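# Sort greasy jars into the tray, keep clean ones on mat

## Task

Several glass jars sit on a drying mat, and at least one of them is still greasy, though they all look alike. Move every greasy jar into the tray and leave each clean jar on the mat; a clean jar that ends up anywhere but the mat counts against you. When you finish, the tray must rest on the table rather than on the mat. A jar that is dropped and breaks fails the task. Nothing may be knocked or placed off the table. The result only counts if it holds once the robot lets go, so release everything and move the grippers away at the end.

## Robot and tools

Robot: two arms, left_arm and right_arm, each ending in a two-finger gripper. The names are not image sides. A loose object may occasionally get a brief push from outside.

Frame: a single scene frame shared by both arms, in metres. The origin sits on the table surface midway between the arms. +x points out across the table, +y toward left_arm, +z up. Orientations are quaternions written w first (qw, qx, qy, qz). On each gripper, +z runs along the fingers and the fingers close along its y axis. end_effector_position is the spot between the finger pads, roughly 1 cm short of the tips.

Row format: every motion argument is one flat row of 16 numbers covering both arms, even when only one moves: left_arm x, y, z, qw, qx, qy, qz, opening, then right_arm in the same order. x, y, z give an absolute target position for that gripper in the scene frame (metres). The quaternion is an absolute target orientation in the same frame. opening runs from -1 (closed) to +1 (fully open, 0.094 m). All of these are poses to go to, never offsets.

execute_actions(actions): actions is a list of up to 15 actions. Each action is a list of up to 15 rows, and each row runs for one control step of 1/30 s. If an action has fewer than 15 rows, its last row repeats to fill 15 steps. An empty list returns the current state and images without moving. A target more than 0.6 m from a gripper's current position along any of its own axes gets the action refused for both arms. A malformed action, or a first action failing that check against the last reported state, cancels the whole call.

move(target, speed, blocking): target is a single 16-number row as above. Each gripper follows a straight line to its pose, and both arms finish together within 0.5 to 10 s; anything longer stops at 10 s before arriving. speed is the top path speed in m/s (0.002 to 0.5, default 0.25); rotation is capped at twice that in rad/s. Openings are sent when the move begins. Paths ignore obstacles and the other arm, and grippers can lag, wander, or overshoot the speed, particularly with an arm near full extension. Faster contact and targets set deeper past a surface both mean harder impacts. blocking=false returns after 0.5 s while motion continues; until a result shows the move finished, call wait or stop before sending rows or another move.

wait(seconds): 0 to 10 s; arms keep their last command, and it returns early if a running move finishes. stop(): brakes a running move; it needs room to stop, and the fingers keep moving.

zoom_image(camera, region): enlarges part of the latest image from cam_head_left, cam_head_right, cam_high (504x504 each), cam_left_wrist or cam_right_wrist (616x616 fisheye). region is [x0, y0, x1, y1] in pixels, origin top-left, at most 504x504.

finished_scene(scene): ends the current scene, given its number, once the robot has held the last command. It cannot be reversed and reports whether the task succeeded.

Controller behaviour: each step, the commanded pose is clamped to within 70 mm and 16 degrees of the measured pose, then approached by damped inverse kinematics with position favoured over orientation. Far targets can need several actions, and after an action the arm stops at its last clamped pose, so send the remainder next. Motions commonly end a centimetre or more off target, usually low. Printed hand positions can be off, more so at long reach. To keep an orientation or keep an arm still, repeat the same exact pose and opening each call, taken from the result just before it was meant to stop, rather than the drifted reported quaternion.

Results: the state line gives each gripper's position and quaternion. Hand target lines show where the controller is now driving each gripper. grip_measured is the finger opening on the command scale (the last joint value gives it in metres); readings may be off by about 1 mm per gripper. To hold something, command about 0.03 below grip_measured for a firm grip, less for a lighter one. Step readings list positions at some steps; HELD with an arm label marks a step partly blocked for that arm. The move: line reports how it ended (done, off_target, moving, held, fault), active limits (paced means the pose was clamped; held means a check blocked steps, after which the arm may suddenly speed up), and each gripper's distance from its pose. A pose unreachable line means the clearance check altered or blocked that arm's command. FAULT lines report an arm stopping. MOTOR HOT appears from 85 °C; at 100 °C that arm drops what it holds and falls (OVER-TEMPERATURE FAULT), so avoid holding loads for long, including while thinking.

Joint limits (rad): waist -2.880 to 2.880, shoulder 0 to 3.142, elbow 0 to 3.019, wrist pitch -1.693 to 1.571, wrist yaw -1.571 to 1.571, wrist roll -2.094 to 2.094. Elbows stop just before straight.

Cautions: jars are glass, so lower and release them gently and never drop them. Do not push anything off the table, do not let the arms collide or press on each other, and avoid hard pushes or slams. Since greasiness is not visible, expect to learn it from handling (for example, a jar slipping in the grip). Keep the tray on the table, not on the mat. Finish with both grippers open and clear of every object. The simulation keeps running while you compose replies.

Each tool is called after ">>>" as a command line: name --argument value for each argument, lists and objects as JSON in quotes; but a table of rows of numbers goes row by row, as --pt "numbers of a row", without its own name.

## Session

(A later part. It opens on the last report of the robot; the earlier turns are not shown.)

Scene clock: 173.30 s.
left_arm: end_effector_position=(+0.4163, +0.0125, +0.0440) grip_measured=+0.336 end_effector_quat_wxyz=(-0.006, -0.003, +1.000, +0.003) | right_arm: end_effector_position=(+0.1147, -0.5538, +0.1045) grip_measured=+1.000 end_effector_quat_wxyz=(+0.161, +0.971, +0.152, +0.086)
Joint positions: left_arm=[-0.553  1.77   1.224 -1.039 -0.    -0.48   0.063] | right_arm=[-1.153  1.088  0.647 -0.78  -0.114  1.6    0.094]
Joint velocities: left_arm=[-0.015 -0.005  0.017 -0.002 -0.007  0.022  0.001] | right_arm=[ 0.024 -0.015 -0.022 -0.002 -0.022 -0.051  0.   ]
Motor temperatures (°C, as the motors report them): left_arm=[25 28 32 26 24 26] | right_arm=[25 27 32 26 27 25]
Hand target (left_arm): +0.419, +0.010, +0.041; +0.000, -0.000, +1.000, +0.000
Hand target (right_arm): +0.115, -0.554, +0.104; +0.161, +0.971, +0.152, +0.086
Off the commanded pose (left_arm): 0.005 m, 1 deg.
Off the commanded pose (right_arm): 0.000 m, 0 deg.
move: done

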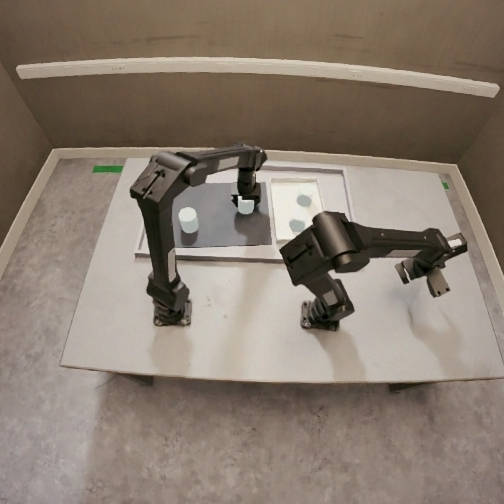

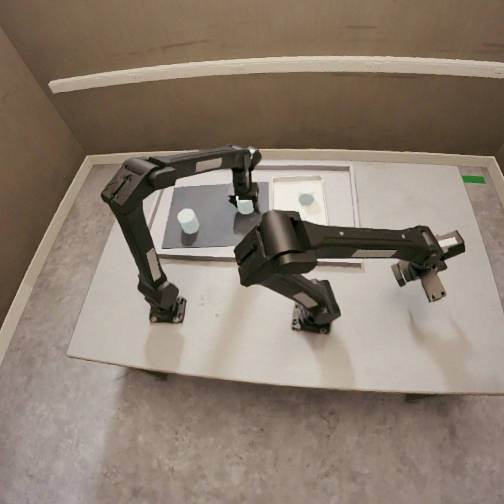

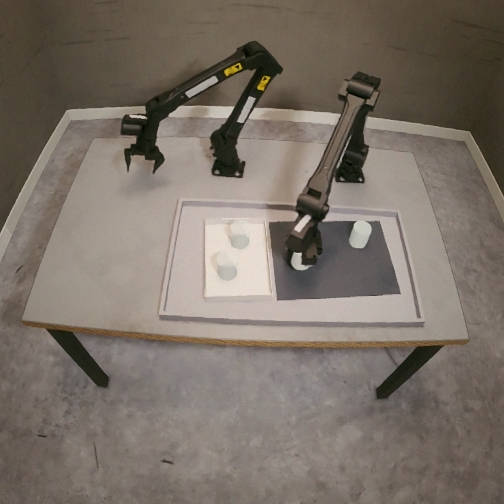

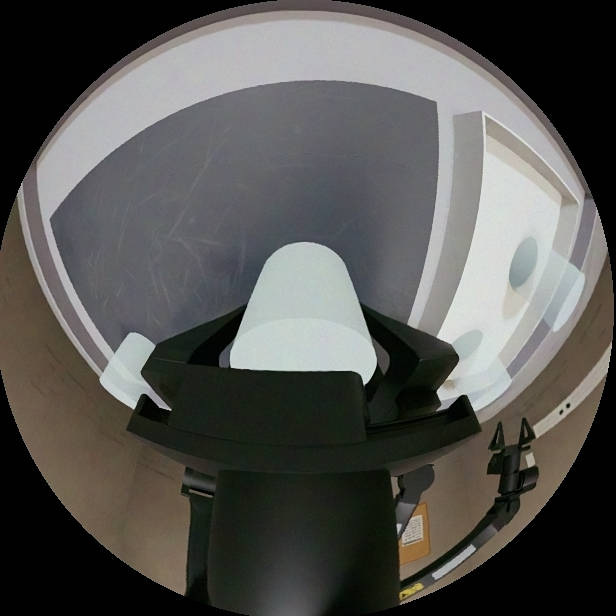

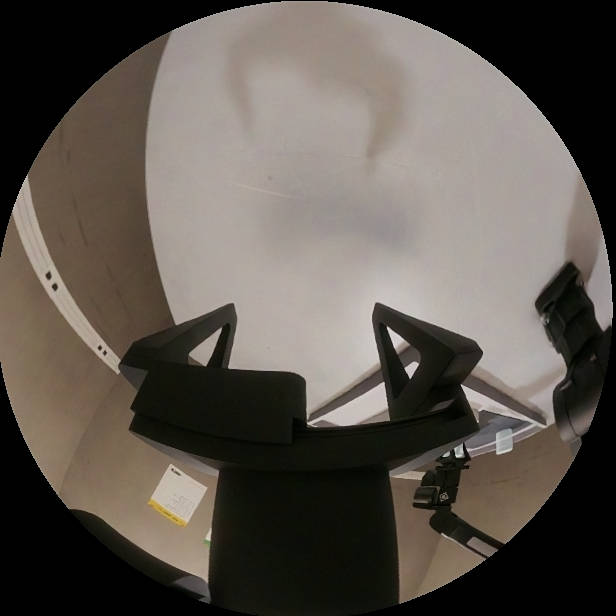

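>>> execute_actions --actions '[[[0.419,0.010,0.042,0,0,1,0,0.345,0.1147,-0.5538,0.1045,0.161,0.971,0.152,0.086,1],[0.419,0.010,0.042,0,0,1,0,0.36,0.1147,-0.5538,0.1045,0.161,0.971,0.152,0.086,1],[0.419,0.010,0.042,0,0,1,0,1,0.1147,-0.5538,0.1045,0.161,0.971,0.152,0.086,1]]]'

>>> move --target '[0.432,0.003,0.17,0,0,1,0,1,0.1147,-0.5538,0.1045,0.161,0.971,0.152,0.086,1]' --speed 0.12

>>> move --target '[0.17,0.20,0.22,0,0,1,0,1,0.1147,-0.5538,0.1045,0.161,0.971,0.152,0.086,1]' --speed 0.25

Scene clock: 173.90 s.
left_arm: end_effector_position=(+0.4175, +0.0119, +0.0436) grip_measured=+1.000 end_effector_quat_wxyz=(-0.004, -0.003, +1.000, +0.002) | right_arm: end_effector_position=(+0.1147, -0.5538, +0.1045) grip_measured=+1.000 end_effector_quat_wxyz=(+0.161, +0.971, +0.152, +0.086)
Joint positions: left_arm=[-0.553  1.77   1.223 -1.032 -0.    -0.48   0.094] | right_arm=[-1.153  1.088  0.647 -0.78  -0.114  1.6    0.094]
Joint velocities: left_arm=[-0.005 -0.005  0.007  0.012  0.022 -0.037  0.   ] | right_arm=[-0.015  0.015 -0.002 -0.007 -0.007 -0.051  0.   ]
Motor temperatures (°C, as the motors report them): left_arm=[25 28 32 26 24 26] | right_arm=[25 27 32 26 27 25]
Hand target (left_arm): +0.419, +0.010, +0.042; -0.000, -0.000, +1.000, +0.000
Hand target (right_arm): +0.115, -0.554, +0.104; +0.161, +0.971, +0.152, +0.086
Off the commanded pose (left_arm): 0.003 m, 1 deg.
Off the commanded pose (right_arm): 0.000 m, 0 deg.
Step readings (end_effector_position):
0: left_arm (+0.4163, +0.0125, +0.0440) | right_arm (+0.1147, -0.5538, +0.1045)
1: left_arm (+0.4163, +0.0125, +0.0440) | right_arm (+0.1147, -0.5538, +0.1045)
2: left_arm (+0.4165, +0.0124, +0.0440) | right_arm (+0.1147, -0.5538, +0.1045)
4: left_arm (+0.4168, +0.0122, +0.0436) | right_arm (+0.1147, -0.5538, +0.1045)
8: left_arm (+0.4174, +0.0119, +0.0436) | right_arm (+0.1147, -0.5538, +0.1045)
15: end_effector_position above

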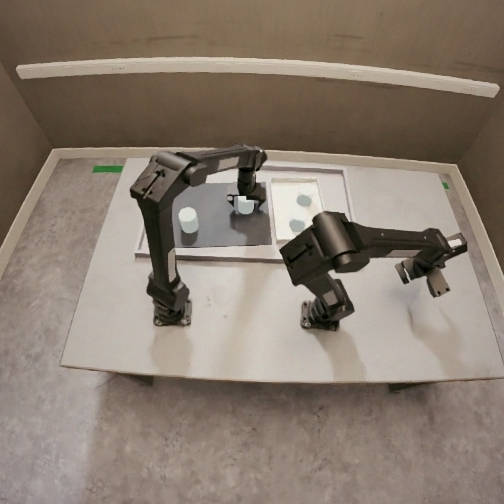

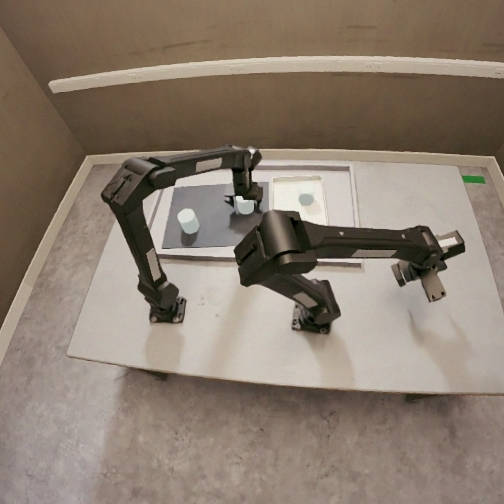

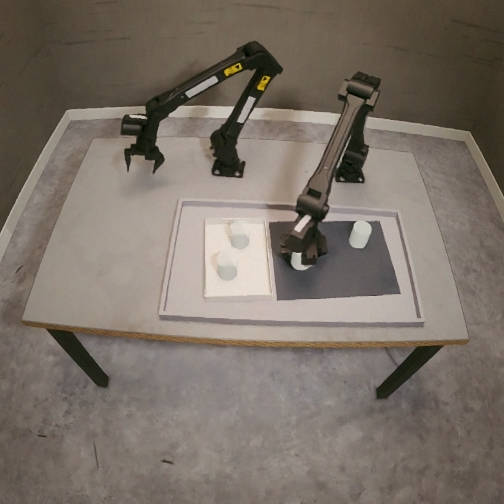

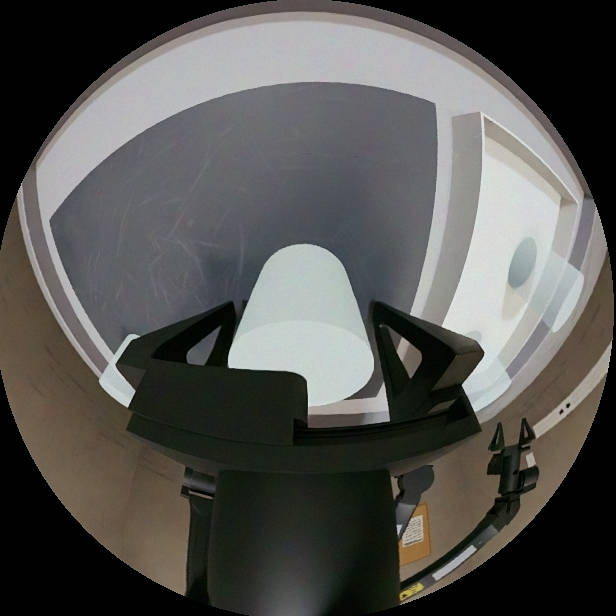

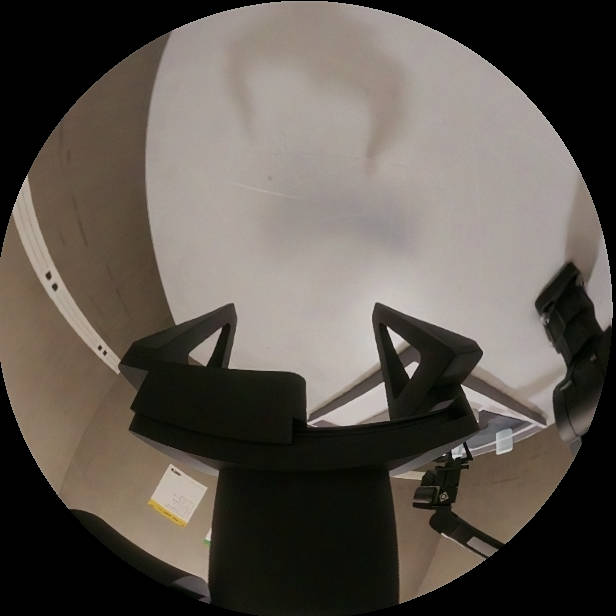

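Scene clock: 175.37 s.
left_arm: end_effector_position=(+0.4176, +0.0118, +0.1440) grip_measured=+1.000 end_effector_quat_wxyz=(-0.025, -0.003, +1.000, +0.013) | right_arm: end_effector_position=(+0.1147, -0.5538, +0.1045) grip_measured=+1.000 end_effector_quat_wxyz=(+0.161, +0.971, +0.152, +0.086)
Joint positions: left_arm=[-0.553  1.694  1.406 -1.34  -0.    -0.48   0.094] | right_arm=[-1.153  1.088  0.647 -0.78  -0.114  1.6    0.094]
Joint velocities: left_arm=[-0.024 -0.005 -0.002  0.007  0.066 -0.037  0.   ] | right_arm=[-0.015 -0.005 -0.007 -0.002  0.007 -0.022  0.   ]
Motor temperatures (°C, as the motors report them): left_arm=[25 28 33 26 24 26] | right_arm=[25 27 32 26 27 25]
Hand target (left_arm): +0.429, +0.005, +0.171; +0.000, -0.000, +1.000, -0.000
Hand target (right_arm): +0.115, -0.554, +0.104; +0.161, +0.971, +0.152, +0.086
Off the commanded pose (left_arm): 0.031 m, 3 deg.
Off the commanded pose (right_arm): 0.000 m, 0 deg.
move: off_target (left_arm)

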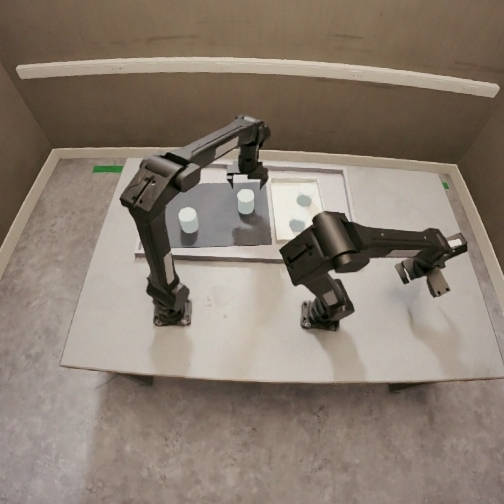

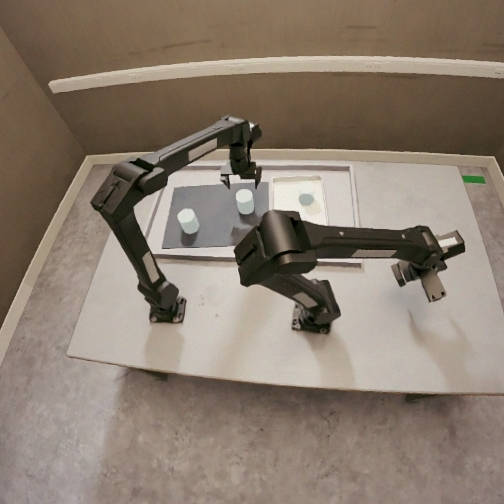

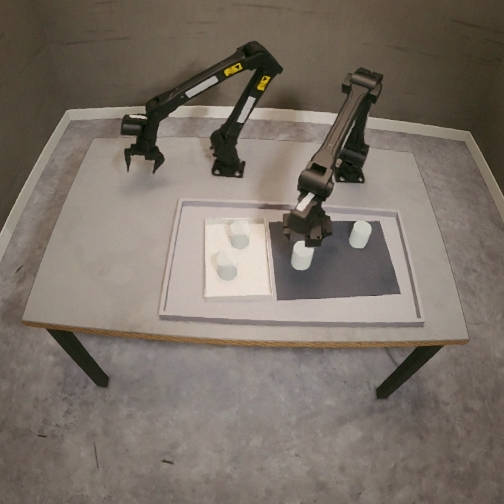

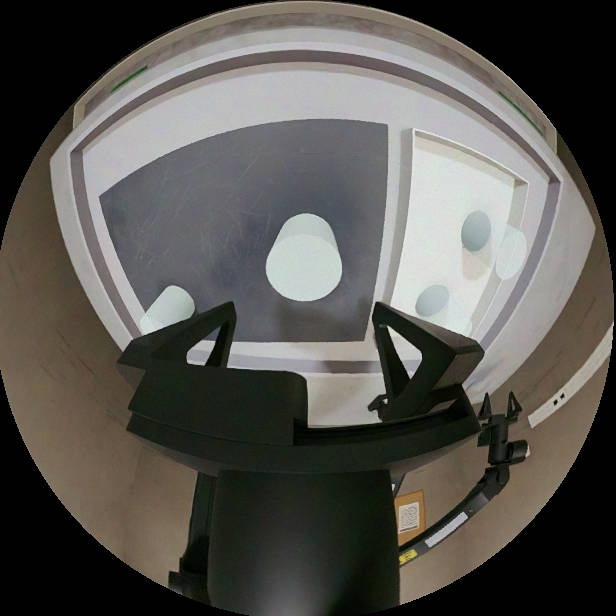

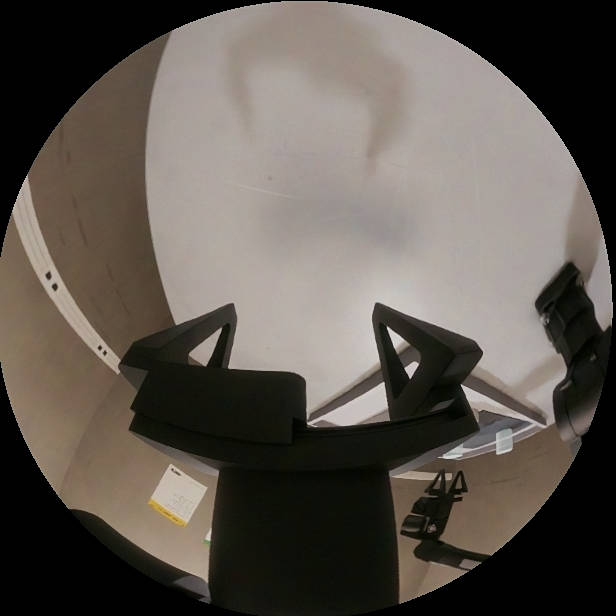

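Scene clock: 177.23 s.
left_arm: end_effector_position=(+0.1698, +0.1991, +0.2177) grip_measured=+1.000 end_effector_quat_wxyz=(+0.009, +0.001, +1.000, -0.000) | right_arm: end_effector_position=(+0.1147, -0.5538, +0.1045) grip_measured=+1.000 end_effector_quat_wxyz=(+0.161, +0.971, +0.152, +0.086)
Joint positions: left_arm=[-0.269  0.79   0.832 -1.595 -0.003 -0.188  0.094] | right_arm=[-1.153  1.088  0.647 -0.78  -0.114  1.6    0.094]
Joint velocities: left_arm=[-0.015 -0.005  0.002 -0.012 -0.007  0.022  0.   ] | right_arm=[ 0.005 -0.005  0.007 -0.012  0.037  0.037  0.   ]
Motor temperatures (°C, as the motors report them): left_arm=[25 28 33 26 24 26] | right_arm=[25 27 32 26 27 25]
Hand target (left_arm): +0.169, +0.202, +0.216; +0.001, -0.000, +1.000, +0.001
Hand target (right_arm): +0.115, -0.554, +0.104; +0.161, +0.971, +0.152, +0.086
Off the commanded pose (left_arm): 0.002 m, 1 deg.
Off the commanded pose (right_arm): 0.000 m, 0 deg.
move: done

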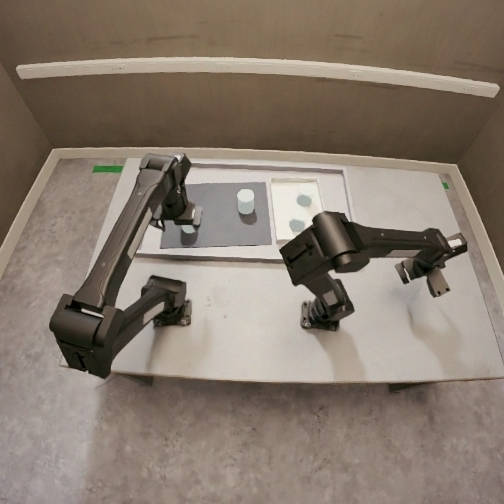

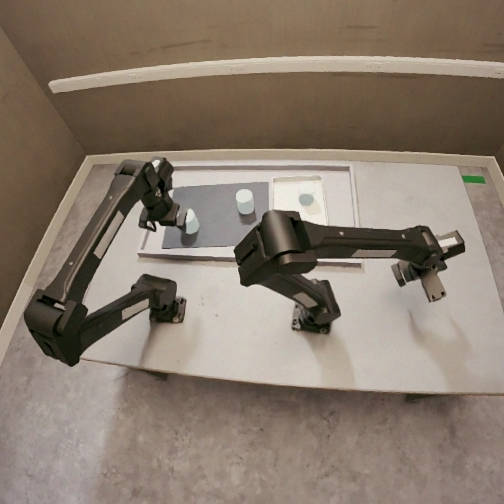

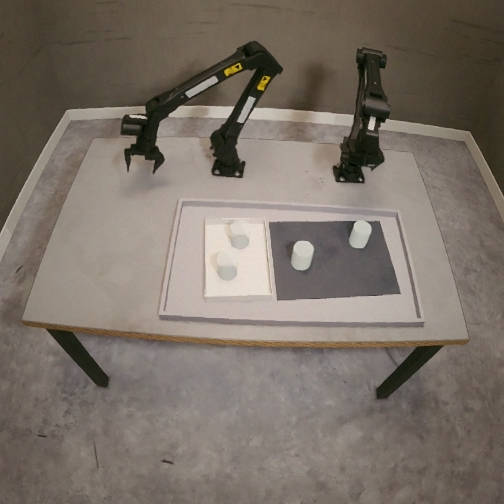

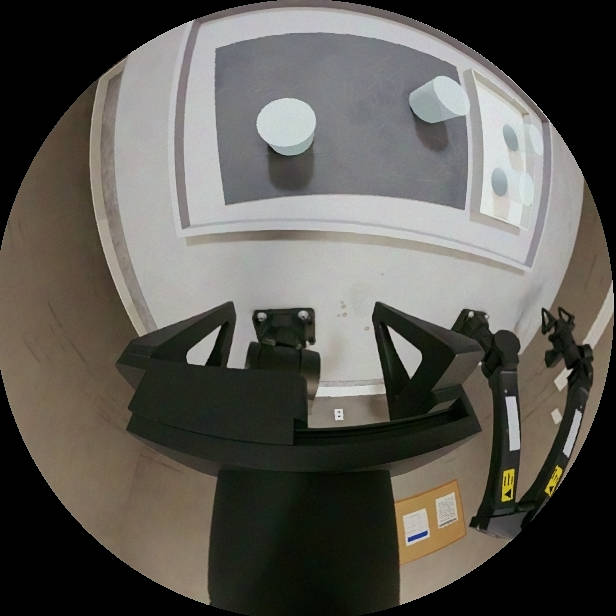

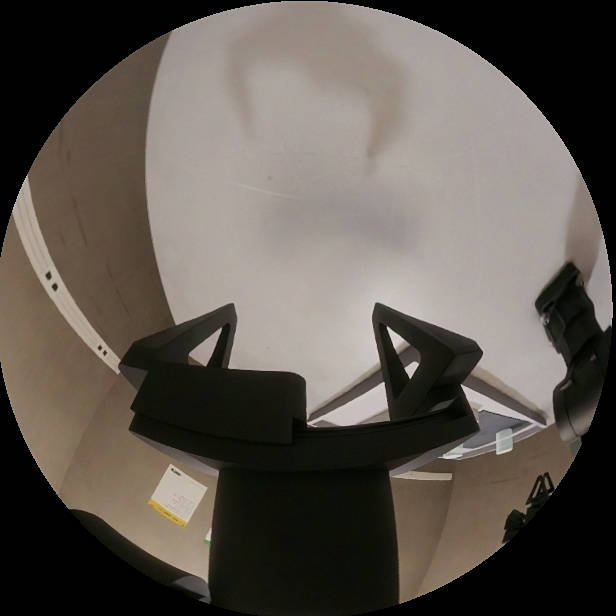

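>>> finished_scene --scene 1

The scene is finished: the task was done.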